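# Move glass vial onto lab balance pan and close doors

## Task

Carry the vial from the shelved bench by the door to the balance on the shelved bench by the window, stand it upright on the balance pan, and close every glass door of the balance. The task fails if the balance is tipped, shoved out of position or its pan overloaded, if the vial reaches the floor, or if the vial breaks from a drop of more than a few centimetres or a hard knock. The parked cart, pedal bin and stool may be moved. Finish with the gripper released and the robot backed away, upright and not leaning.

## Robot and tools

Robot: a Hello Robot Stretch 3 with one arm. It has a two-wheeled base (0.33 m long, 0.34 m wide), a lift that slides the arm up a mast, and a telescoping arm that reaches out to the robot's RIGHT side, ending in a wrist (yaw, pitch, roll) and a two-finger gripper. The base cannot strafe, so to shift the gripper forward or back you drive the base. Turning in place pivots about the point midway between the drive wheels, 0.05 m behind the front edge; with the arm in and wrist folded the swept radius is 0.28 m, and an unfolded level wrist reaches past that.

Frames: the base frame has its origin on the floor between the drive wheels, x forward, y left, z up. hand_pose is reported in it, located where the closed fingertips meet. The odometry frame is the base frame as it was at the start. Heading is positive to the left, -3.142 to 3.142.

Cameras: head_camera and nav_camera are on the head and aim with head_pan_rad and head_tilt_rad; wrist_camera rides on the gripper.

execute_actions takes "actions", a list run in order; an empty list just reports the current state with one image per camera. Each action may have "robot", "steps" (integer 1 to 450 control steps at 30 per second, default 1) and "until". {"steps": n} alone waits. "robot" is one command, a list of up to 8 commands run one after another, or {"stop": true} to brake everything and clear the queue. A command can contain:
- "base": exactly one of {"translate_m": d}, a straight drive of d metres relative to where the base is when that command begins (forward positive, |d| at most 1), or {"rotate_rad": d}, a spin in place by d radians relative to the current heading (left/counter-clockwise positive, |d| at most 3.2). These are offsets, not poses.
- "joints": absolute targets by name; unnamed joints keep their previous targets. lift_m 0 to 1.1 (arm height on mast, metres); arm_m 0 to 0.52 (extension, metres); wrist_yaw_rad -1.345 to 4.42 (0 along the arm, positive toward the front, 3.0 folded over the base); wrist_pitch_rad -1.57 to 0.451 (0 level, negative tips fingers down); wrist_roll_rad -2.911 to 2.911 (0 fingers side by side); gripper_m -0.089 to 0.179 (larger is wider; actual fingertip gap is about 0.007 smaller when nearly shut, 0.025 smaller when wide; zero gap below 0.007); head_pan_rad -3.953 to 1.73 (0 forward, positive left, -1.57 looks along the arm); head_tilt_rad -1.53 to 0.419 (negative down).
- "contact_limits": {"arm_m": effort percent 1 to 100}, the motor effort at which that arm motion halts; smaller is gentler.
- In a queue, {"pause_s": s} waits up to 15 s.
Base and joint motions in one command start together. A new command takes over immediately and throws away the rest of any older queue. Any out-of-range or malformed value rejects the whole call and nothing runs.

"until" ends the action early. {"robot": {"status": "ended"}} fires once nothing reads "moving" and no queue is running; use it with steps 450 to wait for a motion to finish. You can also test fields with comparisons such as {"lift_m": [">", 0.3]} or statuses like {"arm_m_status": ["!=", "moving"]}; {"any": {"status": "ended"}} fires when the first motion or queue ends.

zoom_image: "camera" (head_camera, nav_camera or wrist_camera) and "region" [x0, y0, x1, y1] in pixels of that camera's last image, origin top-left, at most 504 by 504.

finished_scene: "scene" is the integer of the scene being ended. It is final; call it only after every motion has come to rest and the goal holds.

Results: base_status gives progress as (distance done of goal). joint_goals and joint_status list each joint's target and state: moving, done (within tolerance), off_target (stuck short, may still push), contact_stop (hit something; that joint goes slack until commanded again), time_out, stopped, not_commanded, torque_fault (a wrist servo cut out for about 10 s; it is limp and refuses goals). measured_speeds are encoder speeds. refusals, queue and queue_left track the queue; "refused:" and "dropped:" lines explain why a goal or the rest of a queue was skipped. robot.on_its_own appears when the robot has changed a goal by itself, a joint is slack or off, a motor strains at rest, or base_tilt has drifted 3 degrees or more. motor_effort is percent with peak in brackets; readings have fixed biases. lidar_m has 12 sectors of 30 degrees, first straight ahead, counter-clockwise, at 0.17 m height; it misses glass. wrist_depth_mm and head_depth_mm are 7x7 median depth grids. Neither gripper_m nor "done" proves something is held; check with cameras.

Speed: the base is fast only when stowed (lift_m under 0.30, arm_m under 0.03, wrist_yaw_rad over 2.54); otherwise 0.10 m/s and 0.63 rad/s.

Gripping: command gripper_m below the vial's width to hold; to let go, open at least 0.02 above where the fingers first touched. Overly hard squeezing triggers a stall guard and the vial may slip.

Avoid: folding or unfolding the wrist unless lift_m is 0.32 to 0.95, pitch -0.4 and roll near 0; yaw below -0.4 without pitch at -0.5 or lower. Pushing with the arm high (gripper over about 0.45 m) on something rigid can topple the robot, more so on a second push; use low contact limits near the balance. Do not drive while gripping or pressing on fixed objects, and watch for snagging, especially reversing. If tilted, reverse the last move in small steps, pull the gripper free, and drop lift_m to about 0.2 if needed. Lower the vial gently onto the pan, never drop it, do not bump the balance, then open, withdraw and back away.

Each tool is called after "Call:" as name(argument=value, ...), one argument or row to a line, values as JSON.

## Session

Call:
execute_actions(
  actions=[],
)

Call:
execute_actions(
  actions=[
    {"robot":{"joints":{"head_pan_rad":-1.7,"head_tilt_rad":-0.4}},"steps":199,"until":{"robot":{"status":"ended"}}},
  ],
)

Call:
execute_actions(
  actions=[
    {"robot":{"joints":{"head_pan_rad":-3.3}},"steps":99,"until":{"robot":{"status":"ended"}}},
  ],
)

Scene clock: 0.00 s.
robot.base_odometry: x=+0.000 y=+0.000 heading=+0.000 (m, m, rad; robot's odometry frame)
robot.turned_by_wheels: +0.000 (rad since the last result)
robot.turned_by_imu: +0.000 (rad since the last result)
robot.base_tilt: forward=+0.3 right=-2.1 (deg)
robot.lidar_m: 2.05 1.36 1.41 1.91 2.54 1.99 1.40 1.34 1.39 1.92 1.42 1.62
robot.head_depth_mm: 2091 2566 2597 2599 2596 2635 2204 / 2079 2440 2477 2482 2503 2519 2196 / 2049 2301 2321 2314 2330 2358 2188 / 2063 2144 2162 2167 2184 2208 2166 / 1992 2044 2055 2070 2066 2077 2072 / 1907 1929 1940 1954 1969 1968 1962 / 1822 1821 1848 1854 1866 1856 1882
robot.base_status: not_commanded
robot.joint_positions: lift_m=+0.427 arm_m=+0.002 wrist_yaw_rad=+2.979 wrist_pitch_rad=-0.343 wrist_roll_rad=-0.017 gripper_m=+0.037 head_pan_rad=-0.001 head_tilt_rad=-0.022
robot.joint_goals: lift_m=+0.427 arm_m=+0.002 wrist_yaw_rad=+2.979 wrist_pitch_rad=-0.343 wrist_roll_rad=-0.017 gripper_m=+0.037 head_pan_rad=-0.001 head_tilt_rad=-0.022
robot.joint_status: lift_m=not_commanded arm_m=not_commanded wrist_yaw_rad=not_commanded wrist_pitch_rad=not_commanded wrist_roll_rad=not_commanded gripper_m=not_commanded head_pan_rad=not_commanded head_tilt_rad=not_commanded
robot.measured_speeds: translate_m=+0.000 rotate_rad=+0.000 lift_m=+0.000 arm_m=+0.000 wrist_yaw_rad=+0.000 wrist_pitch_rad=+0.000 wrist_roll_rad=+0.000 head_pan_rad=+0.000 head_tilt_rad=+0.000
robot: refusals=0 queue=idle queue_left=0
robot.motor_effort: left_wheel=+0 right_wheel=+0 lift_m=+40 arm_m=-1 wrist_yaw_rad=+0 wrist_pitch_rad=+4 wrist_roll_rad=+0 gripper_m=+0 head_pan_rad=+1 head_tilt_rad=+2 (%)
robot.hand_pose: x=+0.0165 y=+0.0826 z=+0.4571 quat_wxyz=(+0.177, +0.698, +0.066, +0.691) (m; robot's base frame)
robot.wrist_depth_mm: - - - - - - 945 / - - - - - - - / - - - - - - - / - - - - - - - / 828 808 - 843 837 816 839 / 691 674 - 688 673 678 679 / 570 577 577 579 576 585 591
pictures: head_camera (sideways: a quarter turn clockwise sets it upright), nav_camera (sideways: a quarter turn counterclockwise sets it upright), wrist_camera
Images, in order (width x height): head_camera 896x504, nav_camera 672x504, wrist_camera 644x364.

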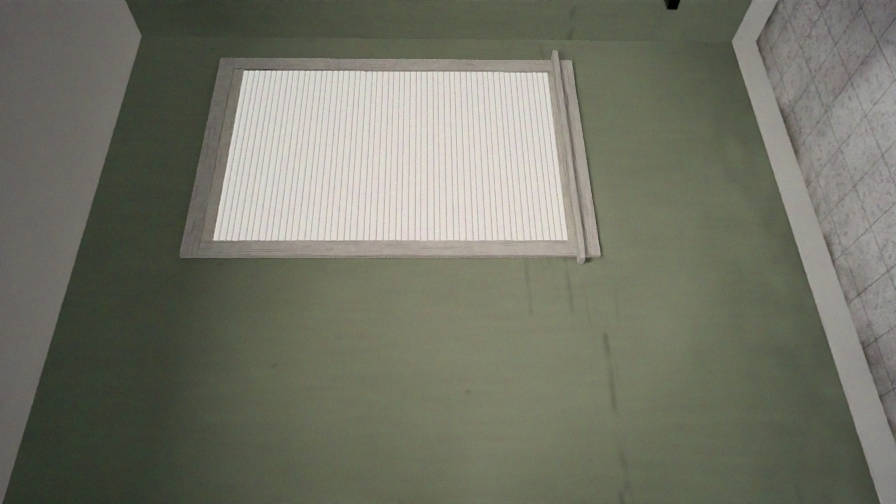

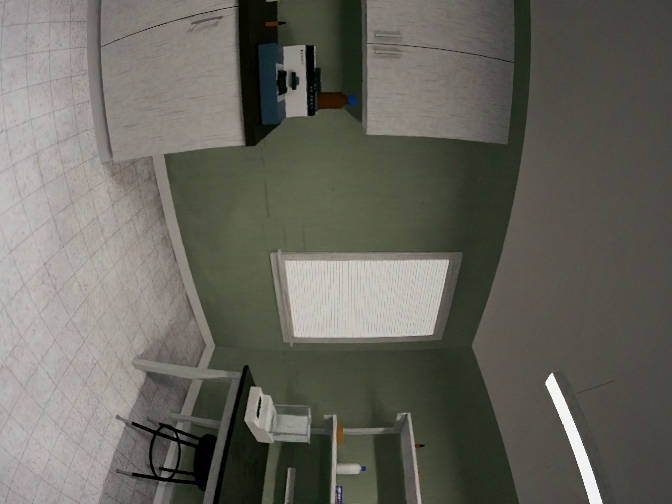

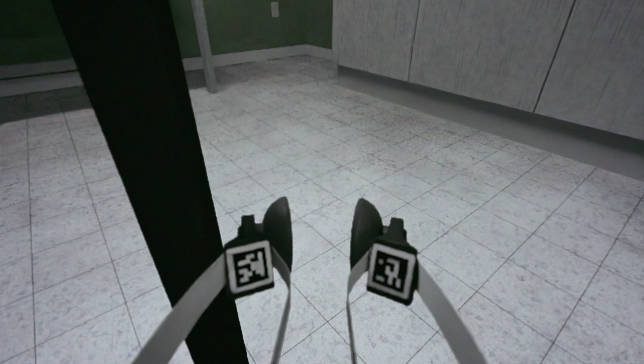

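Scene clock: 1.33 s.
robot.base_odometry: x=+0.000 y=+0.000 heading=+0.000 (m, m, rad; robot's odometry frame)
robot.turned_by_wheels: +0.000 (rad since the last result)
robot.turned_by_imu: +0.000 (rad since the last result)
robot.base_tilt: forward=+0.2 right=-1.9 (deg)
robot.lidar_m: 2.05 1.36 1.41 1.91 2.53 1.99 1.40 1.34 1.38 1.92 1.42 1.62
robot.head_depth_mm: 1864 1944 2039 1974 2085 1751 1417 / 2040 2165 2241 1973 2094 1741 1417 / 2251 2397 2519 2622 2190 1744 1414 / 2274 2405 2574 2761 2269 1748 1421 / 2124 2259 2402 2570 2263 1742 1420 / 1991 2098 2258 2380 2251 1747 1417 / 1873 1978 2096 2234 2255 1642 1420
robot.base_status: not_commanded
robot.joint_positions: lift_m=+0.427 arm_m=+0.002 wrist_yaw_rad=+2.979 wrist_pitch_rad=-0.343 wrist_roll_rad=-0.017 gripper_m=+0.037 head_pan_rad=-1.693 head_tilt_rad=-0.395
robot.joint_goals: lift_m=+0.427 arm_m=+0.002 wrist_yaw_rad=+2.979 wrist_pitch_rad=-0.343 wrist_roll_rad=-0.017 gripper_m=+0.037 head_pan_rad=-1.700 head_tilt_rad=-0.400
robot.joint_status: lift_m=not_commanded arm_m=not_commanded wrist_yaw_rad=not_commanded wrist_pitch_rad=not_commanded wrist_roll_rad=not_commanded gripper_m=not_commanded head_pan_rad=done head_tilt_rad=done
robot.measured_speeds: translate_m=+0.000 rotate_rad=+0.000 lift_m=+0.000 arm_m=+0.000 wrist_yaw_rad=+0.000 wrist_pitch_rad=+0.000 wrist_roll_rad=+0.000 head_pan_rad=+0.000 head_tilt_rad=+0.000
robot: refusals=0 queue=done queue_left=0
robot.motor_effort: left_wheel=-1(0) right_wheel=+0(0) lift_m=+40(40) arm_m=-1(0) wrist_yaw_rad=+0(0) wrist_pitch_rad=+4(4) wrist_roll_rad=+0(0) gripper_m=+0(1) head_pan_rad=-2(39) head_tilt_rad=-3(28) (%)
robot.hand_pose: x=+0.0165 y=+0.0826 z=+0.4571 quat_wxyz=(+0.177, +0.698, +0.066, +0.691) (m; robot's base frame)
robot.wrist_depth_mm: - - - - - - 968 / - - - - - - - / - - - - - - - / - - - - - - - / 823 796 - 831 841 801 824 / 676 682 - 694 665 681 698 / 575 572 579 583 584 592 583
pictures: head_camera (sideways: a quarter turn clockwise sets it upright), nav_camera (sideways: a quarter turn counterclockwise sets it upright), wrist_camera
Images, in order (width x height): head_camera 896x504, nav_camera 672x504, wrist_camera 644x364.

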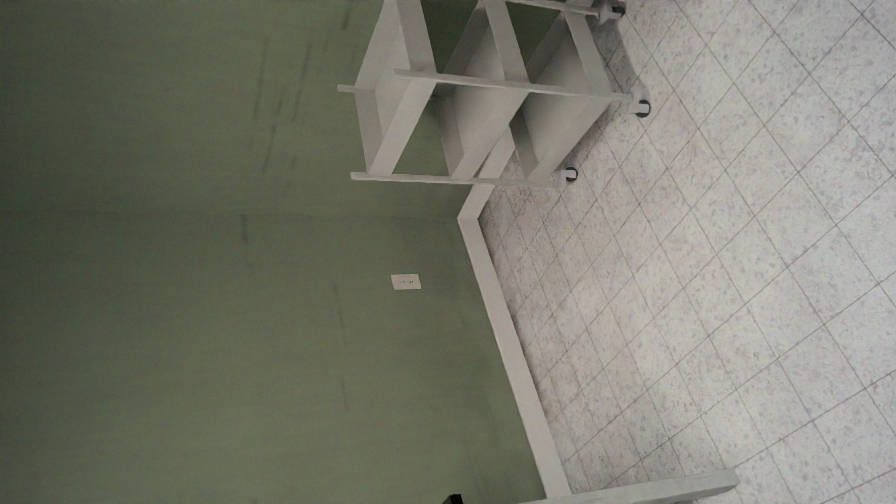

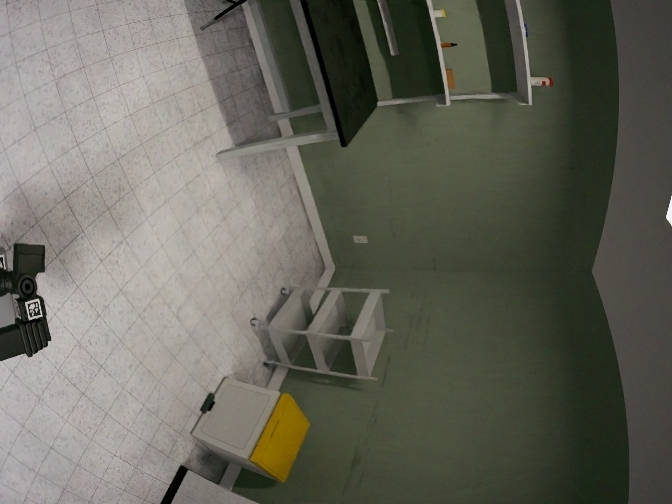

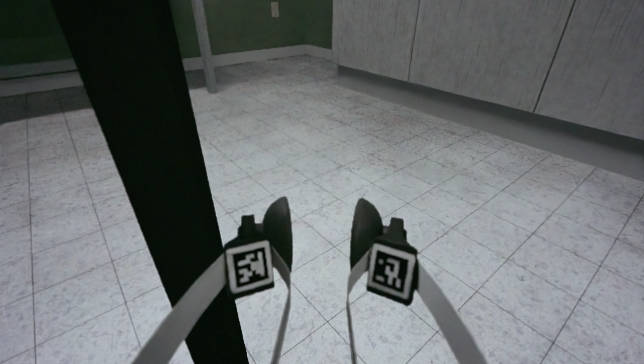

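Scene clock: 2.63 s.
robot.base_odometry: x=+0.000 y=+0.000 heading=+0.000 (m, m, rad; robot's odometry frame)
robot.turned_by_wheels: +0.000 (rad since the last result)
robot.turned_by_imu: +0.000 (rad since the last result)
robot.base_tilt: forward=+0.3 right=-2.1 (deg)
robot.lidar_m: 2.06 1.36 1.41 1.91 2.54 2.00 1.40 1.34 1.39 1.93 1.43 1.62
robot.head_depth_mm: 2508 2725 2897 2989 2265 1746 1414 / 2286 2492 2704 2908 2261 1738 1419 / 2107 2250 2437 2675 2265 1751 1418 / 1959 2061 2238 2412 2279 1745 1422 / 1820 1921 2052 1681 1797 1754 1423 / 1268 1345 1428 1528 1631 1696 1414 / 1191 1261 1330 1412 1512 1605 1420
robot.base_status: not_commanded
robot.joint_positions: lift_m=+0.427 arm_m=+0.002 wrist_yaw_rad=+2.979 wrist_pitch_rad=-0.343 wrist_roll_rad=-0.017 gripper_m=+0.037 head_pan_rad=-3.293 head_tilt_rad=-0.395
robot.joint_goals: lift_m=+0.427 arm_m=+0.002 wrist_yaw_rad=+2.979 wrist_pitch_rad=-0.343 wrist_roll_rad=-0.017 gripper_m=+0.037 head_pan_rad=-3.300 head_tilt_rad=-0.400
robot.joint_status: lift_m=not_commanded arm_m=not_commanded wrist_yaw_rad=not_commanded wrist_pitch_rad=not_commanded wrist_roll_rad=not_commanded gripper_m=not_commanded head_pan_rad=done head_tilt_rad=done
robot.measured_speeds: translate_m=+0.000 rotate_rad=+0.000 lift_m=+0.000 arm_m=+0.000 wrist_yaw_rad=+0.000 wrist_pitch_rad=+0.000 wrist_roll_rad=+0.000 head_pan_rad=+0.000 head_tilt_rad=+0.000
robot: refusals=0 queue=done queue_left=0
robot.motor_effort: left_wheel=-1(0) right_wheel=+0(0) lift_m=+40(40) arm_m=+0(1) wrist_yaw_rad=+0(0) wrist_pitch_rad=+4(4) wrist_roll_rad=+0(0) gripper_m=+0(0) head_pan_rad=-3(40) head_tilt_rad=-3(3) (%)
robot.hand_pose: x=+0.0165 y=+0.0826 z=+0.4571 quat_wxyz=(+0.177, +0.698, +0.066, +0.691) (m; robot's base frame)
robot.wrist_depth_mm: - - - - - - 963 / - - - - - - - / - - - - - - - / - - - - - - - / 824 833 - 822 851 825 840 / 664 675 - 686 678 702 685 / 580 575 574 579 575 586 593
pictures: head_camera (sideways: a quarter turn clockwise sets it upright), nav_camera (sideways: a quarter turn counterclockwise sets it upright), wrist_camera
Images, in order (width x height): head_camera 896x504, nav_camera 672x504, wrist_camera 644x364.

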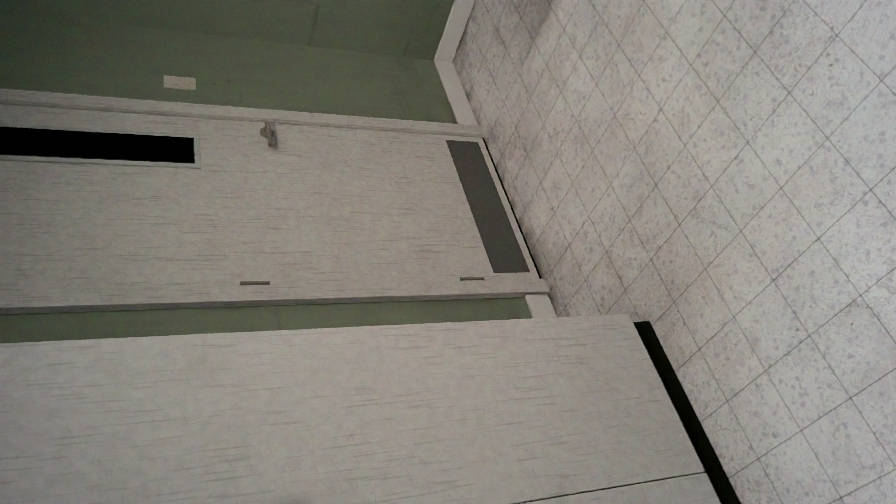

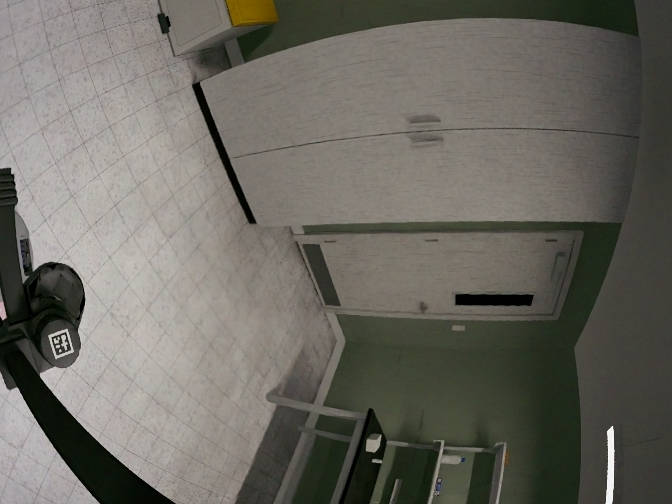

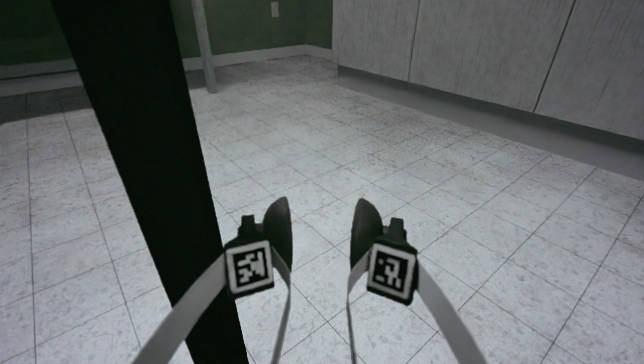

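Call:
execute_actions(
  actions=[
    {"robot":[{"joints":{"lift_m":0.28,"wrist_pitch_rad":-0.4,"head_pan_rad":-1.57,"head_tilt_rad":-0.6}},{"base":{"rotate_rad":2.2}},{"base":{"translate_m":1}},{"base":{"translate_m":0.4},"joints":{"lift_m":0.9}},{"base":{"rotate_rad":1.44},"joints":{"wrist_yaw_rad":0,"gripper_m":0.1,"wrist_pitch_rad":-0.3,"wrist_roll_rad":0}}],"steps":450},
    {"steps":450,"until":{"robot":{"status":"ended"}}},
  ],
)

Scene clock: 23.90 s.
robot.base_odometry: x=-0.824 y=+1.132 heading=-2.643 (m, m, rad; robot's odometry frame)
robot.turned_by_wheels: +3.640 (rad since the last result)
robot.turned_by_imu: +3.631 (rad since the last result)
robot.base_tilt: forward=+0.3 right=-2.1 (deg)
robot.lidar_m: 1.68 1.34 1.66 3.10 3.16 1.55 1.47 0.92 1.20 1.13 1.15 0.77
robot.head_depth_mm: 1031 1149 1243 932 733 655 - / 1025 1140 1228 931 756 716 - / 1022 1132 1223 931 746 - - / 1014 1120 1213 933 759 1366 1218 / 1007 1112 1210 931 746 700 1245 / 851 1112 1216 938 736 656 1250 / 986 1106 1205 936 734 656 1244
robot.base_status: done (rotate_rad +1.4399 of +1.4400)
robot.joint_positions: lift_m=+0.900 arm_m=+0.003 wrist_yaw_rad=+0.002 wrist_pitch_rad=-0.322 wrist_roll_rad=-0.005 gripper_m=+0.100 head_pan_rad=-1.577 head_tilt_rad=-0.593
robot.joint_goals: lift_m=+0.900 arm_m=+0.003 wrist_yaw_rad=+0.000 wrist_pitch_rad=-0.300 wrist_roll_rad=+0.000 gripper_m=+0.100 head_pan_rad=-1.570 head_tilt_rad=-0.600
robot.joint_status: lift_m=done arm_m=not_commanded wrist_yaw_rad=done wrist_pitch_rad=done wrist_roll_rad=done gripper_m=done head_pan_rad=done head_tilt_rad=done
robot.measured_speeds: translate_m=+0.000 rotate_rad=+0.000 lift_m=+0.000 arm_m=+0.000 wrist_yaw_rad=+0.000 wrist_pitch_rad=+0.000 wrist_roll_rad=+0.000 head_pan_rad=+0.000 head_tilt_rad=+0.000
robot: refusals=0 queue=done queue_left=0
robot.motor_effort: left_wheel=-2(9) right_wheel=+2(11) lift_m=+52(51) arm_m=-1(1) wrist_yaw_rad=-3(3) wrist_pitch_rad=+7(7) wrist_roll_rad=+2(1) gripper_m=+0(81) head_pan_rad=+3(41) head_tilt_rad=-4(22) (%)
robot.hand_pose: x=-0.0210 y=-0.3830 z=+0.9345 quat_wxyz=(+0.700, +0.115, -0.696, -0.112) (m; robot's base frame)
robot.wrist_depth_mm: 832 851 844 835 883 919 905 / 915 928 954 920 970 949 950 / 740 747 727 738 738 723 728 / 535 527 537 526 530 525 533 / 415 415 410 422 432 411 414 / 341 348 335 343 329 348 341 / 302 308 312 - - - -
pictures: head_camera (sideways: a quarter turn clockwise sets it upright), nav_camera (sideways: a quarter turn counterclockwise sets it upright), wrist_camera
Images, in order (width x height): head_camera 896x504, nav_camera 672x504, wrist_camera 644x364.

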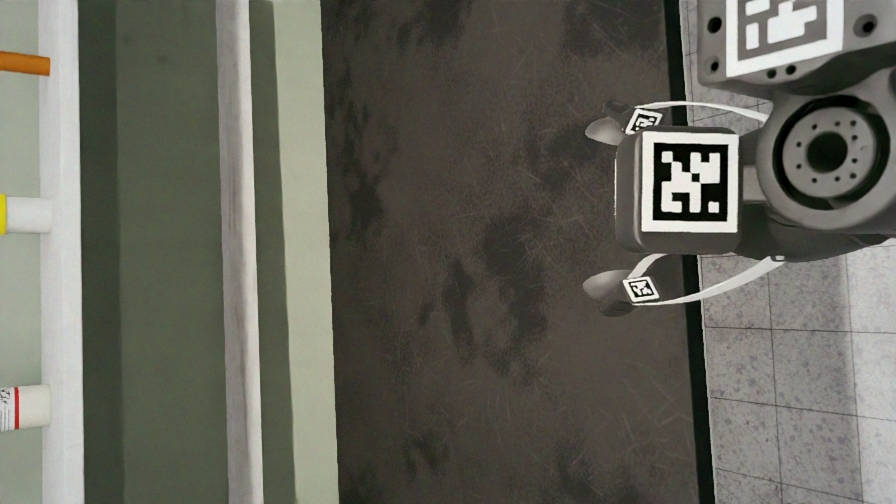

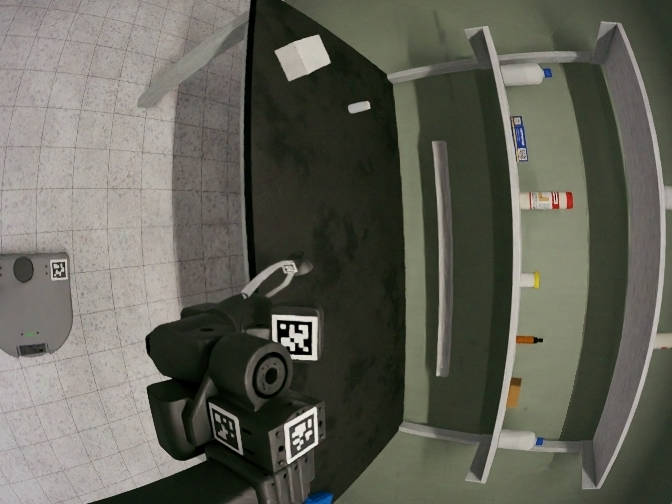

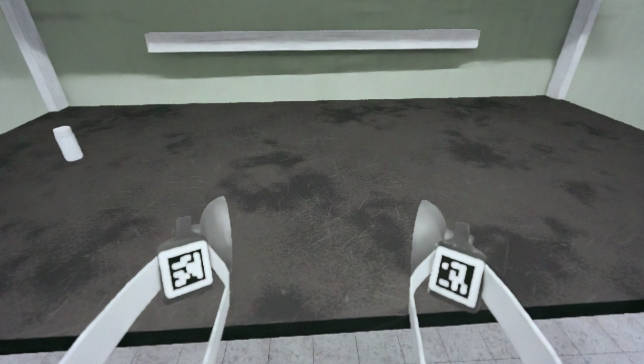

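Call:
execute_actions(
  actions=[
    {"robot":[{"joints":{"arm_m":0.37,"wrist_yaw_rad":0.37},"base":{"translate_m":0.365}},{"joints":{"lift_m":0.775}}],"steps":450,"until":{"robot":{"status":"ended"}}},
  ],
)

Scene clock: 31.37 s.
robot.base_odometry: x=-1.144 y=+0.958 heading=-2.643 (m, m, rad; robot's odometry frame)
robot.turned_by_wheels: +0.000 (rad since the last result)
robot.turned_by_imu: -0.003 (rad since the last result)
robot.base_tilt: forward=+0.3 right=-2.2 (deg)
robot.lidar_m: 1.31 1.03 1.17 2.80 3.52 1.94 1.83 1.24 1.17 1.10 0.51 1.40
robot.head_depth_mm: 1013 1124 1222 931 756 - - / 904 1113 1211 1010 704 1356 1248 / 988 1109 1211 1053 712 654 1249 / 816 1104 1216 1008 713 637 1243 / 917 1117 1206 930 734 638 1248 / 973 1114 1199 932 656 637 1247 / 814 1089 1175 935 698 622 890
robot.base_status: done (translate_m +0.3650 of +0.3650)
robot.joint_positions: lift_m=+0.775 arm_m=+0.370 wrist_yaw_rad=+0.369 wrist_pitch_rad=-0.321 wrist_roll_rad=-0.005 gripper_m=+0.100 head_pan_rad=-1.577 head_tilt_rad=-0.593
robot.joint_goals: lift_m=+0.775 arm_m=+0.370 wrist_yaw_rad=+0.370 wrist_pitch_rad=-0.300 wrist_roll_rad=+0.000 gripper_m=+0.100 head_pan_rad=-1.570 head_tilt_rad=-0.600
robot.joint_status: lift_m=done arm_m=done wrist_yaw_rad=done wrist_pitch_rad=done wrist_roll_rad=done gripper_m=done head_pan_rad=done head_tilt_rad=done
robot.measured_speeds: translate_m=+0.000 rotate_rad=+0.000 lift_m=+0.000 arm_m=+0.000 wrist_yaw_rad=+0.000 wrist_pitch_rad=+0.000 wrist_roll_rad=+0.000 head_pan_rad=+0.000 head_tilt_rad=+0.000
robot: refusals=0 queue=done queue_left=0
robot.motor_effort: left_wheel=-2(2) right_wheel=+2(7) lift_m=+27(54) arm_m=+3(3) wrist_yaw_rad=+1(4) wrist_pitch_rad=+6(7) wrist_roll_rad=+2(2) gripper_m=+1(1) head_pan_rad=+3(4) head_tilt_rad=-4(4) (%)
robot.hand_pose: x=+0.0634 y=-0.7344 z=+0.8105 quat_wxyz=(+0.709, +0.239, -0.663, +0.017) (m; robot's base frame)
robot.wrist_depth_mm: 772 684 623 579 529 477 450 / 857 763 658 594 555 520 482 / 954 780 404 402 397 399 395 / 312 291 291 260 289 288 287 / 226 227 229 228 236 225 224 / 186 186 184 186 179 187 185 / 163 157 158 157 157 157 156
pictures: head_camera (sideways: a quarter turn clockwise sets it upright), nav_camera (sideways: a quarter turn counterclockwise sets it upright), wrist_camera
Images, in order (width x height): head_camera 896x504, nav_camera 672x504, wrist_camera 644x364.

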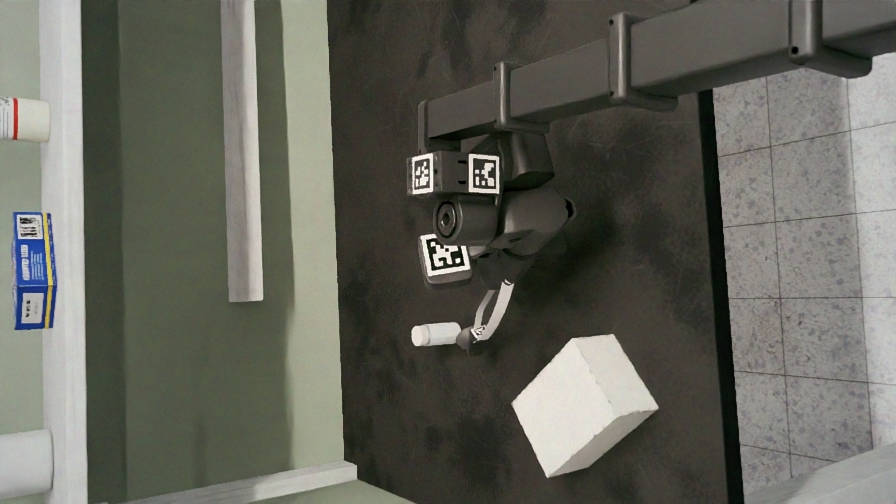

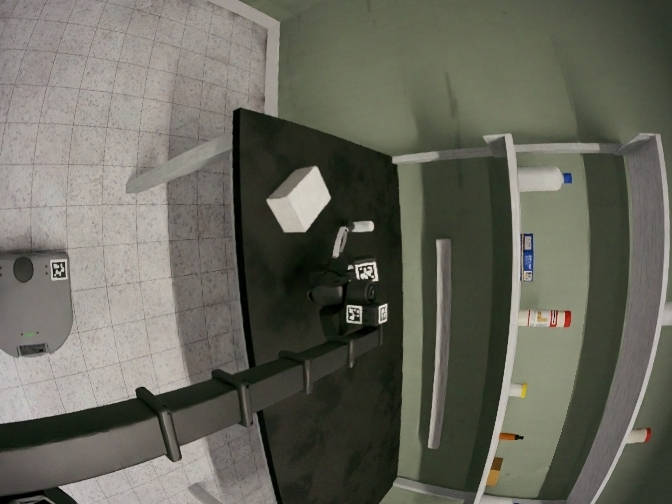

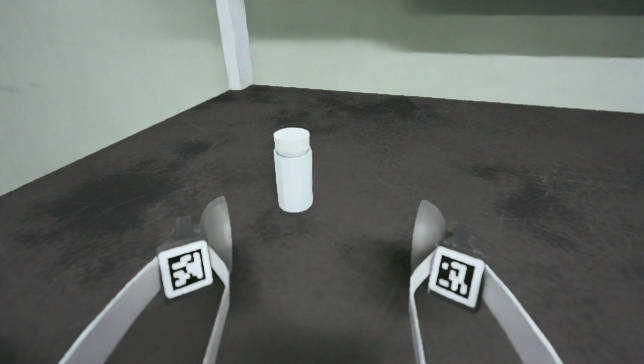

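Call:
execute_actions(
  actions=[
    {"robot":[{"joints":{"lift_m":0.769},"base":{"translate_m":0.05}},{"joints":{"arm_m":0.442}},{"joints":{"gripper_m":0.06}}],"steps":450,"until":{"robot":{"status":"ended"}}},
  ],
)

Scene clock: 36.20 s.
robot.base_odometry: x=-1.188 y=+0.934 heading=-2.643 (m, m, rad; robot's odometry frame)
robot.turned_by_wheels: +0.000 (rad since the last result)
robot.turned_by_imu: -0.001 (rad since the last result)
robot.base_tilt: forward=+0.3 right=-2.1 (deg)
robot.lidar_m: 1.27 0.99 1.10 2.57 3.54 1.98 1.88 1.28 1.17 1.10 0.48 1.34
robot.head_depth_mm: 1006 1116 1216 929 757 - - / 907 1108 1210 1012 714 656 1251 / 907 1110 1204 - 733 637 1248 / 794 1106 1217 - 736 636 1247 / 977 1112 1200 923 673 639 1244 / 820 1106 1190 935 678 638 1248 / 878 1077 1181 974 734 622 773
robot.base_status: done (translate_m +0.0500 of +0.0500)
robot.joint_positions: lift_m=+0.769 arm_m=+0.442 wrist_yaw_rad=+0.369 wrist_pitch_rad=-0.321 wrist_roll_rad=-0.005 gripper_m=+0.060 head_pan_rad=-1.577 head_tilt_rad=-0.593
robot.joint_goals: lift_m=+0.769 arm_m=+0.442 wrist_yaw_rad=+0.370 wrist_pitch_rad=-0.300 wrist_roll_rad=+0.000 gripper_m=+0.060 head_pan_rad=-1.570 head_tilt_rad=-0.600
robot.joint_status: lift_m=done arm_m=done wrist_yaw_rad=done wrist_pitch_rad=done wrist_roll_rad=done gripper_m=done head_pan_rad=done head_tilt_rad=done
robot.measured_speeds: translate_m=+0.000 rotate_rad=+0.000 lift_m=+0.000 arm_m=+0.000 wrist_yaw_rad=+0.000 wrist_pitch_rad=+0.000 wrist_roll_rad=+0.000 head_pan_rad=+0.000 head_tilt_rad=+0.000
robot: refusals=0 queue=done queue_left=0
robot.motor_effort: left_wheel=-2(3) right_wheel=+2(7) lift_m=+27(25) arm_m=+3(1) wrist_yaw_rad=+1(1) wrist_pitch_rad=+7(6) wrist_roll_rad=+2(2) gripper_m=+0(82) head_pan_rad=+3(3) head_tilt_rad=-4(4) (%)
robot.hand_pose: x=+0.0634 y=-0.8064 z=+0.8045 quat_wxyz=(+0.709, +0.239, -0.663, +0.017) (m; robot's base frame)
robot.wrist_depth_mm: 648 606 528 498 461 422 394 / 740 661 578 539 488 454 425 / 841 733 386 389 384 384 383 / 946 278 277 265 277 277 276 / 218 217 229 165 225 216 216 / 179 178 172 172 172 177 176 / 152 151 150 151 152 151 151
pictures: head_camera (sideways: a quarter turn clockwise sets it upright), nav_camera (sideways: a quarter turn counterclockwise sets it upright), wrist_camera
Images, in order (width x height): head_camera 896x504, nav_camera 672x504, wrist_camera 644x364.

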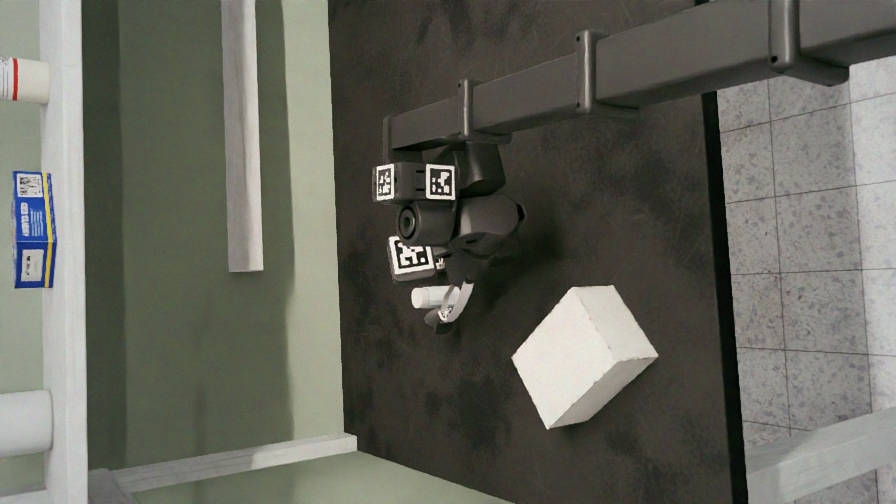

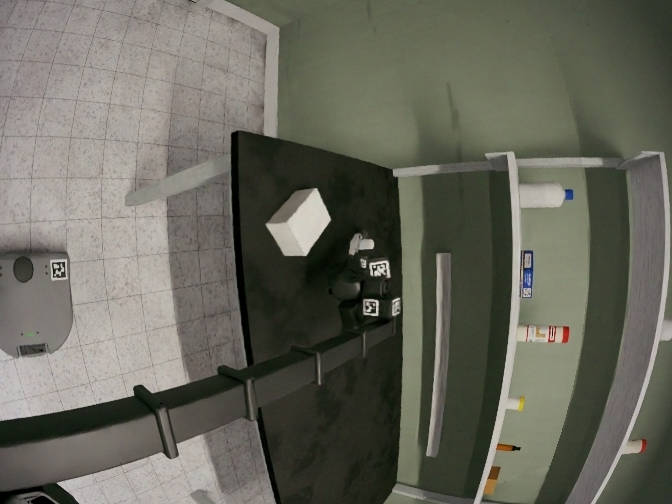

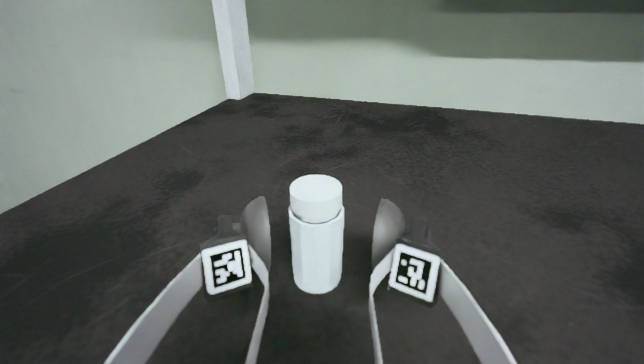

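Call:
execute_actions(
  actions=[
    {"robot":[{"base":{"translate_m":0.004}},{"joints":{"gripper_m":-0.02}},{"joints":{"lift_m":0.93}},{"joints":{"arm_m":0.02,"wrist_yaw_rad":1.57,"head_pan_rad":0.2,"head_tilt_rad":-0.6},"base":{"rotate_rad":1.83}},{"base":{"translate_m":1}},{"base":{"translate_m":1}}],"steps":450},
    {"steps":450},
    {"steps":450,"until":{"robot":{"status":"ended"}}},
  ],
)

Scene clock: 67.63 s.
robot.base_odometry: x=+0.182 y=-0.522 heading=-0.813 (m, m, rad; robot's odometry frame)
robot.turned_by_wheels: +1.830 (rad since the last result)
robot.turned_by_imu: +1.822 (rad since the last result)
robot.base_tilt: forward=+0.3 right=-2.0 (deg)
robot.lidar_m: 1.49 1.46 1.45 1.54 1.68 2.56 2.47 1.45 1.20 1.20 1.32 0.86
robot.head_depth_mm: 1299 1400 1278 930 1718 1461 1246 / 1332 1433 1274 968 1766 1461 1239 / 1380 1496 1276 1010 1764 1461 1244 / 1442 1580 1278 1034 1760 1460 1242 / 1495 1611 1274 1060 1716 1458 1248 / 1556 1689 1286 1343 1765 1464 1248 / 1621 1731 1283 1661 1716 1461 1244
robot.base_status: done (translate_m +1.0000 of +1.0000)
robot.joint_positions: lift_m=+0.930 arm_m=+0.020 wrist_yaw_rad=+1.569 wrist_pitch_rad=-0.321 wrist_roll_rad=-0.004 gripper_m=-0.019 head_pan_rad=+0.193 head_tilt_rad=-0.593
robot.joint_goals: lift_m=+0.930 arm_m=+0.020 wrist_yaw_rad=+1.570 wrist_pitch_rad=-0.300 wrist_roll_rad=+0.000 gripper_m=-0.020 head_pan_rad=+0.200 head_tilt_rad=-0.600
robot.joint_status: lift_m=done arm_m=done wrist_yaw_rad=done wrist_pitch_rad=done wrist_roll_rad=done gripper_m=done head_pan_rad=done head_tilt_rad=done
robot.measured_speeds: translate_m=+0.000 rotate_rad=+0.000 lift_m=+0.000 arm_m=+0.000 wrist_yaw_rad=+0.000 wrist_pitch_rad=+0.000 wrist_roll_rad=+0.000 head_pan_rad=+0.000 head_tilt_rad=+0.000
robot: refusals=0 queue=done queue_left=0
robot.motor_effort: left_wheel=-2(8) right_wheel=+1(11) lift_m=+52(53) arm_m=-4(4) wrist_yaw_rad=+1(2) wrist_pitch_rad=+6(6) wrist_roll_rad=+1(2) gripper_m=-15(89) head_pan_rad=+3(38) head_tilt_rad=-4(3) (%)
robot.hand_pose: x=+0.2142 y=-0.1659 z=+0.9647 quat_wxyz=(+0.575, +0.572, -0.413, +0.414) (m; robot's base frame)
robot.wrist_depth_mm: - - - - - - - / - - - - - - - / 976 895 861 802 963 - - / - - - 815 - - - / - - - 152 - - - / - - - - - - - / - - - - - - -
pictures: head_camera (sideways: a quarter turn clockwise sets it upright), nav_camera (sideways: a quarter turn counterclockwise sets it upright), wrist_camera
Images, in order (width x height): head_camera 896x504, nav_camera 672x504, wrist_camera 644x364.

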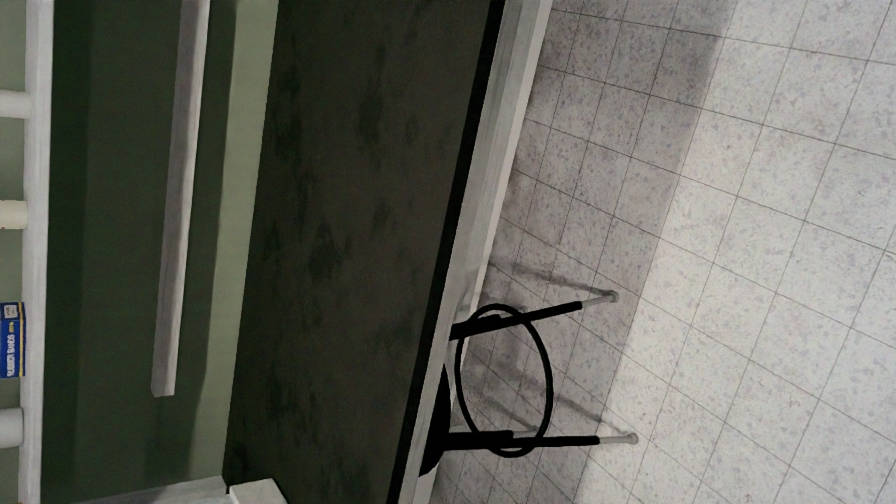

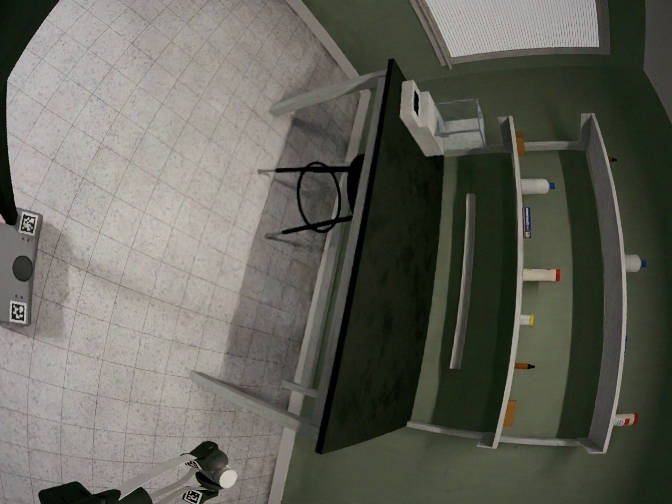

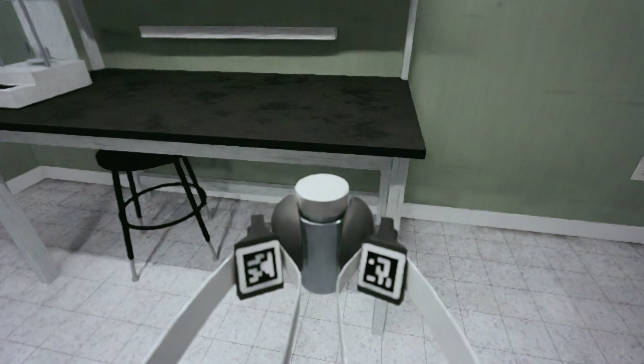

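Call:
execute_actions(
  actions=[
    {"robot":[{"base":{"rotate_rad":0.6}},{"base":{"translate_m":0.76}},{"base":{"rotate_rad":0.785},"joints":{"head_pan_rad":-0.9,"head_tilt_rad":-0.55}},{"joints":{"arm_m":0.36,"lift_m":0.9}}],"steps":450},
    {"steps":450,"until":{"robot":{"status":"ended"}}},
  ],
)

Scene clock: 84.90 s.
robot.base_odometry: x=+0.925 y=-0.683 heading=+0.571 (m, m, rad; robot's odometry frame)
robot.turned_by_wheels: +1.385 (rad since the last result)
robot.turned_by_imu: +1.382 (rad since the last result)
robot.base_tilt: forward=+0.3 right=-2.1 (deg)
robot.lidar_m: 1.58 1.28 1.37 3.61 2.47 1.80 1.70 0.78 0.98 0.54 0.49 0.72
robot.head_depth_mm: 726 1001 1070 1005 740 623 527 / 945 1072 1168 988 765 624 527 / 994 1143 1244 984 764 624 525 / 956 1113 839 856 764 623 538 / 1194 1324 891 809 734 623 1220 / 1322 1469 1633 807 702 641 1271 / 1458 1631 1781 1882 742 919 1126
robot.base_status: done (rotate_rad +0.7849 of +0.7850)
robot.joint_positions: lift_m=+0.900 arm_m=+0.360 wrist_yaw_rad=+1.569 wrist_pitch_rad=-0.321 wrist_roll_rad=-0.004 gripper_m=-0.019 head_pan_rad=-0.893 head_tilt_rad=-0.557
robot.joint_goals: lift_m=+0.900 arm_m=+0.360 wrist_yaw_rad=+1.570 wrist_pitch_rad=-0.300 wrist_roll_rad=+0.000 gripper_m=-0.020 head_pan_rad=-0.900 head_tilt_rad=-0.550
robot.joint_status: lift_m=done arm_m=done wrist_yaw_rad=done wrist_pitch_rad=done wrist_roll_rad=done gripper_m=done head_pan_rad=done head_tilt_rad=done
robot.measured_speeds: translate_m=+0.000 rotate_rad=+0.000 lift_m=+0.000 arm_m=+0.000 wrist_yaw_rad=+0.000 wrist_pitch_rad=+0.000 wrist_roll_rad=+0.000 head_pan_rad=+0.000 head_tilt_rad=+0.000
robot: refusals=0 queue=done queue_left=0
robot.motor_effort: left_wheel=-2(6) right_wheel=+2(7) lift_m=+27(52) arm_m=+3(4) wrist_yaw_rad=+0(0) wrist_pitch_rad=+6(6) wrist_roll_rad=+1(1) gripper_m=-16(15) head_pan_rad=-3(42) head_tilt_rad=+4(9) (%)
robot.hand_pose: x=+0.2142 y=-0.5051 z=+0.9355 quat_wxyz=(+0.575, +0.572, -0.413, +0.414) (m; robot's base frame)
robot.wrist_depth_mm: - - - - 468 907 581 / - - - - 526 924 603 / - - - 467 468 684 618 / - - 437 428 460 528 517 / - 452 414 153 425 408 410 / - 345 332 316 342 340 338 / - 292 290 291 289 287 288
pictures: head_camera (sideways: a quarter turn clockwise sets it upright), nav_camera (sideways: a quarter turn counterclockwise sets it upright), wrist_camera
Images, in order (width x height): head_camera 896x504, nav_camera 672x504, wrist_camera 644x364.

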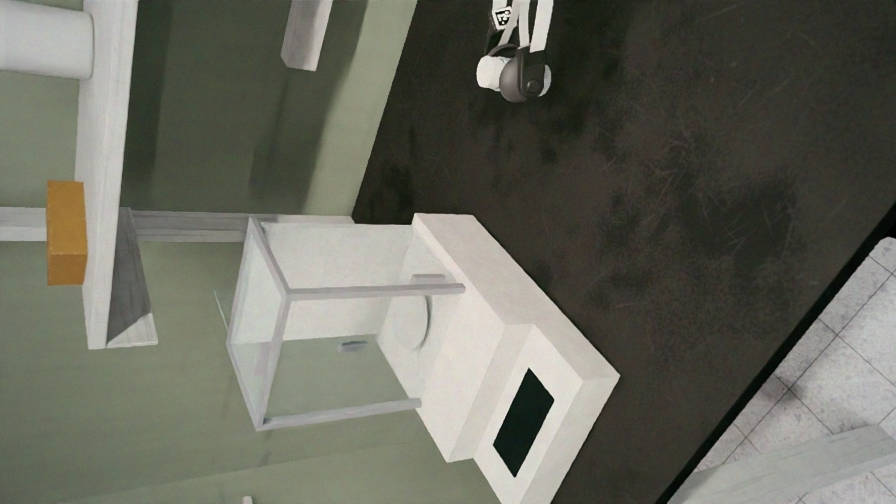

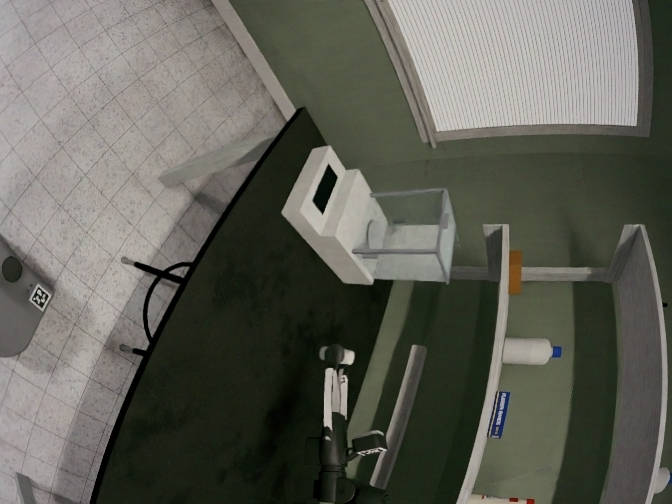

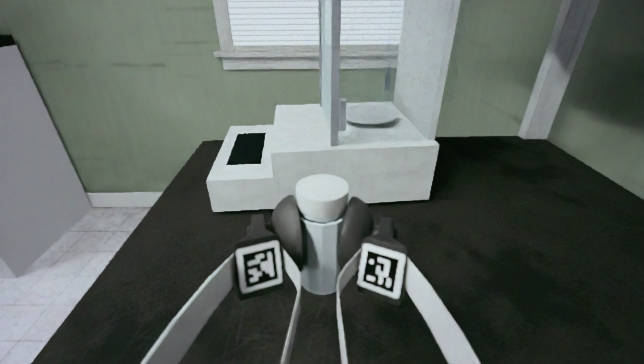

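Call:
execute_actions(
  actions=[
    {"robot":[{"joints":{"arm_m":0.02},"base":{"translate_m":0.15}},{"base":{"translate_m":1}},{"base":{"rotate_rad":-1.57},"joints":{"head_pan_rad":-1.57,"wrist_yaw_rad":0,"arm_m":0}},{"base":{"translate_m":0.59}}],"steps":450},
    {"steps":450,"until":{"robot":{"status":"ended"}}},
  ],
)

Scene clock: 111.73 s.
robot.base_odometry: x=+2.212 y=-0.557 heading=-0.998 (m, m, rad; robot's odometry frame)
robot.turned_by_wheels: -1.570 (rad since the last result)
robot.turned_by_imu: -1.585 (rad since the last result)
robot.base_tilt: forward=+0.2 right=-2.1 (deg)
robot.lidar_m: 0.47 0.49 0.45 0.43 0.45 0.62 1.42 4.20 0.52 0.67 0.53 0.49
robot.head_depth_mm: 2793 3051 3093 988 676 624 - / 2806 2988 1399 914 607 610 - / 2764 2985 1248 747 626 - - / 2786 3000 1395 949 626 603 1184 / 2749 2966 1401 950 741 612 1245 / 1119 509 1317 991 765 625 1246 / 916 373 395 990 768 625 1151
robot.base_status: done (translate_m +0.5900 of +0.5900)
robot.joint_positions: lift_m=+0.900 arm_m=+0.003 wrist_yaw_rad=+0.002 wrist_pitch_rad=-0.321 wrist_roll_rad=-0.004 gripper_m=-0.019 head_pan_rad=-1.563 head_tilt_rad=-0.557
robot.joint_goals: lift_m=+0.900 arm_m=+0.000 wrist_yaw_rad=+0.000 wrist_pitch_rad=-0.300 wrist_roll_rad=+0.000 gripper_m=-0.020 head_pan_rad=-1.570 head_tilt_rad=-0.550
robot.joint_status: lift_m=done arm_m=done wrist_yaw_rad=done wrist_pitch_rad=done wrist_roll_rad=done gripper_m=done head_pan_rad=done head_tilt_rad=done
robot.measured_speeds: translate_m=+0.000 rotate_rad=+0.000 lift_m=+0.000 arm_m=+0.000 wrist_yaw_rad=+0.000 wrist_pitch_rad=+0.000 wrist_roll_rad=+0.000 head_pan_rad=+0.000 head_tilt_rad=+0.000
robot: refusals=0 queue=done queue_left=0
robot.motor_effort: left_wheel=+1(5) right_wheel=-2(8) lift_m=+27(27) arm_m=-3(4) wrist_yaw_rad=-2(3) wrist_pitch_rad=+6(6) wrist_roll_rad=+1(1) gripper_m=-16(15) head_pan_rad=-2(31) head_tilt_rad=+3(4) (%)
robot.hand_pose: x=-0.0211 y=-0.3834 z=+0.9355 quat_wxyz=(+0.700, +0.114, -0.696, -0.112) (m; robot's base frame)
robot.wrist_depth_mm: 548 764 322 - - - - / 488 779 965 - - - - / 562 720 392 674 674 - - / 530 538 366 333 349 533 - / 423 413 402 152 282 311 - / 346 345 335 301 313 320 343 / 290 293 290 291 292 290 286
pictures: head_camera (sideways: a quarter turn clockwise sets it upright), nav_camera (sideways: a quarter turn counterclockwise sets it upright), wrist_camera
Images, in order (width x height): head_camera 896x504, nav_camera 672x504, wrist_camera 644x364.

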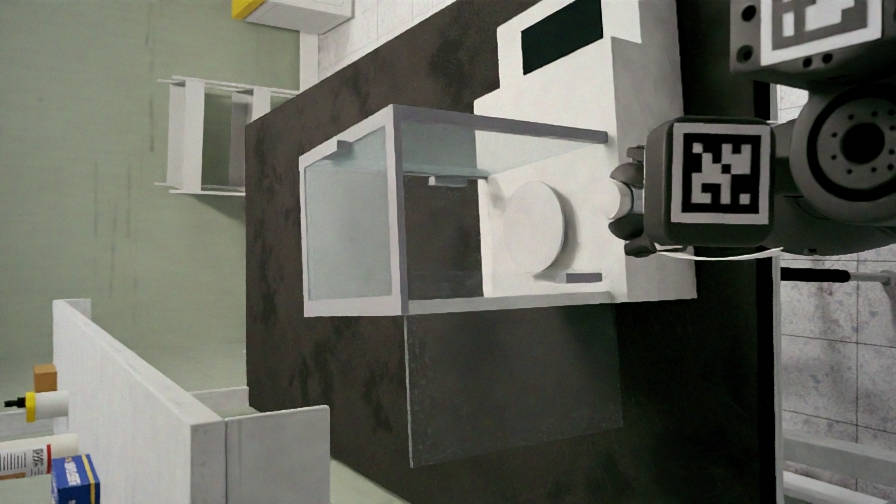

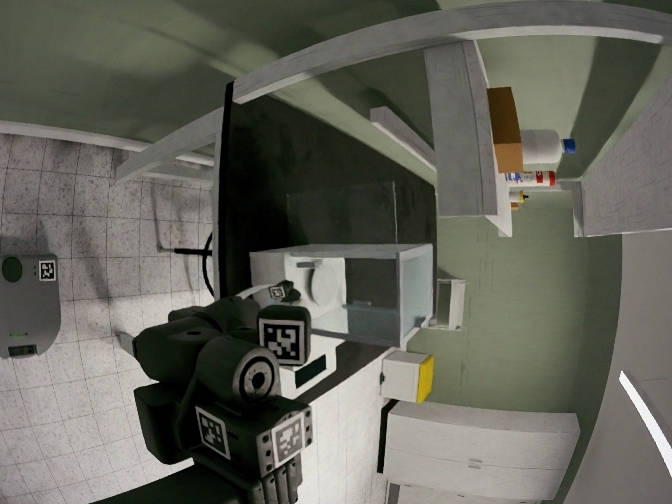

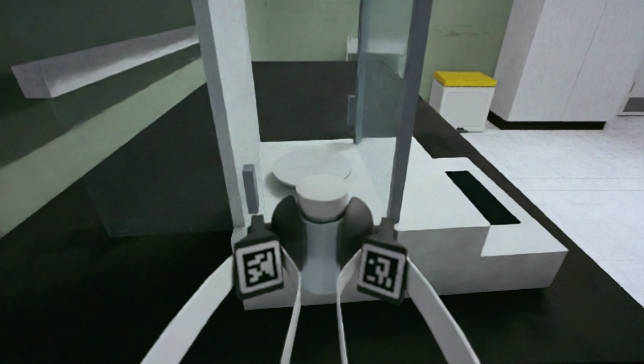

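Call:
execute_actions(
  actions=[
    {"robot":[{"base":{"rotate_rad":0.04}},{"base":{"translate_m":-0.023}},{"joints":{"arm_m":0.185,"lift_m":0.905},"contact_limits":{"arm_m":9}},{"joints":{"lift_m":0.892}}],"steps":450,"until":{"robot":{"status":"ended"}}},
  ],
)

Scene clock: 119.33 s.
robot.base_odometry: x=+2.199 y=-0.538 heading=-0.959 (m, m, rad; robot's odometry frame)
robot.turned_by_wheels: +0.040 (rad since the last result)
robot.turned_by_imu: +0.038 (rad since the last result)
robot.base_tilt: forward=+0.2 right=-2.1 (deg)
robot.lidar_m: 0.49 0.51 0.45 0.44 0.46 0.64 1.40 4.20 0.50 0.67 0.55 0.50
robot.head_depth_mm: 2795 2993 3203 1077 - 606 1240 / 2784 2929 1397 1079 - 601 1246 / 2799 2959 1314 710 - 609 1238 / 2787 3037 1394 951 605 604 1241 / 2315 2935 1399 950 719 616 1244 / 958 1316 1318 994 767 624 1246 / 776 378 400 991 767 624 1192
robot.base_status: done (translate_m -0.0230 of -0.0230)
robot.joint_positions: lift_m=+0.892 arm_m=+0.185 wrist_yaw_rad=+0.001 wrist_pitch_rad=-0.321 wrist_roll_rad=-0.004 gripper_m=-0.019 head_pan_rad=-1.563 head_tilt_rad=-0.557
robot.joint_goals: lift_m=+0.892 arm_m=+0.185 wrist_yaw_rad=+0.000 wrist_pitch_rad=-0.300 wrist_roll_rad=+0.000 gripper_m=-0.020 head_pan_rad=-1.570 head_tilt_rad=-0.550
robot.joint_status: lift_m=done arm_m=done wrist_yaw_rad=done wrist_pitch_rad=done wrist_roll_rad=done gripper_m=done head_pan_rad=done head_tilt_rad=done
robot.measured_speeds: translate_m=+0.000 rotate_rad=+0.000 lift_m=+0.000 arm_m=+0.000 wrist_yaw_rad=+0.000 wrist_pitch_rad=+0.000 wrist_roll_rad=+0.000 head_pan_rad=+0.000 head_tilt_rad=+0.000
robot: refusals=0 queue=done queue_left=0
robot.motor_effort: left_wheel=-2(7) right_wheel=+2(5) lift_m=+27(56) arm_m=+3(4) wrist_yaw_rad=-1(2) wrist_pitch_rad=+7(6) wrist_roll_rad=+1(1) gripper_m=-15(15) head_pan_rad=-2(3) head_tilt_rad=+3(4) (%)
robot.contact_limits: arm_m 9 (drawing in: default 18, maximum 29; extending or still: default 24, maximum 40)
robot.hand_pose: x=-0.0212 y=-0.5652 z=+0.9275 quat_wxyz=(+0.700, +0.114, -0.696, -0.112) (m; robot's base frame)
robot.wrist_depth_mm: 101 136 - - - - - / 100 135 - - - - - / 100 134 667 716 699 - - / 99 132 486 511 485 546 - / 98 132 240 152 260 301 286 / 98 131 186 180 211 210 60 / 97 120 169 164 179 178 67
pictures: head_camera (sideways: a quarter turn clockwise sets it upright), nav_camera (sideways: a quarter turn counterclockwise sets it upright), wrist_camera
Images, in order (width x height): head_camera 896x504, nav_camera 672x504, wrist_camera 644x364.

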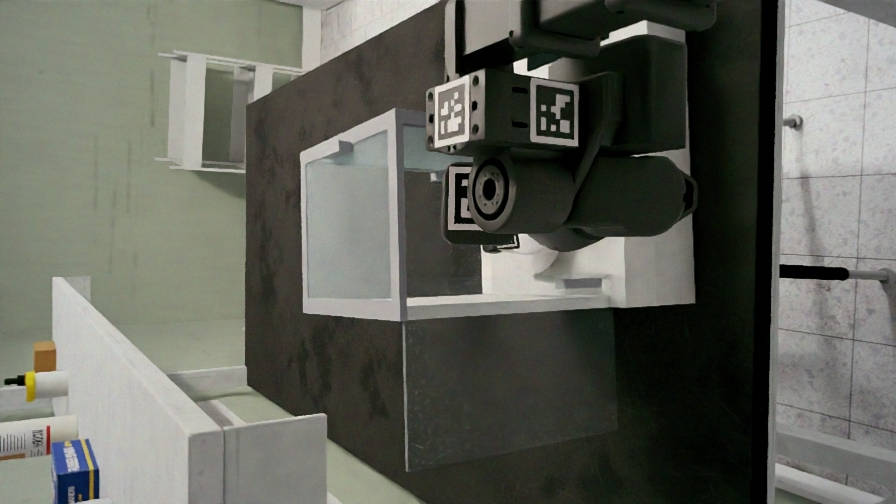

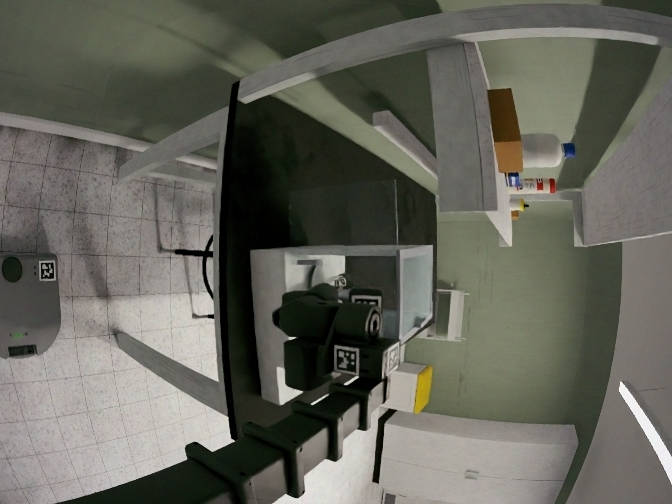

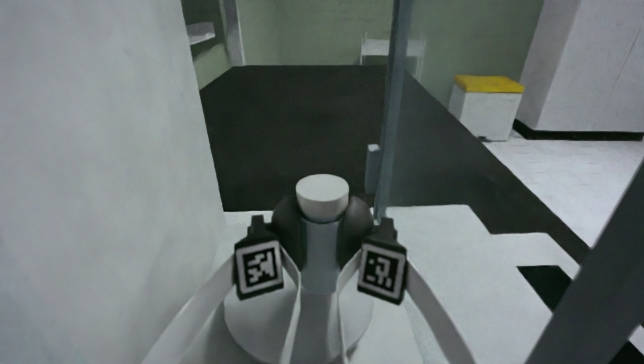

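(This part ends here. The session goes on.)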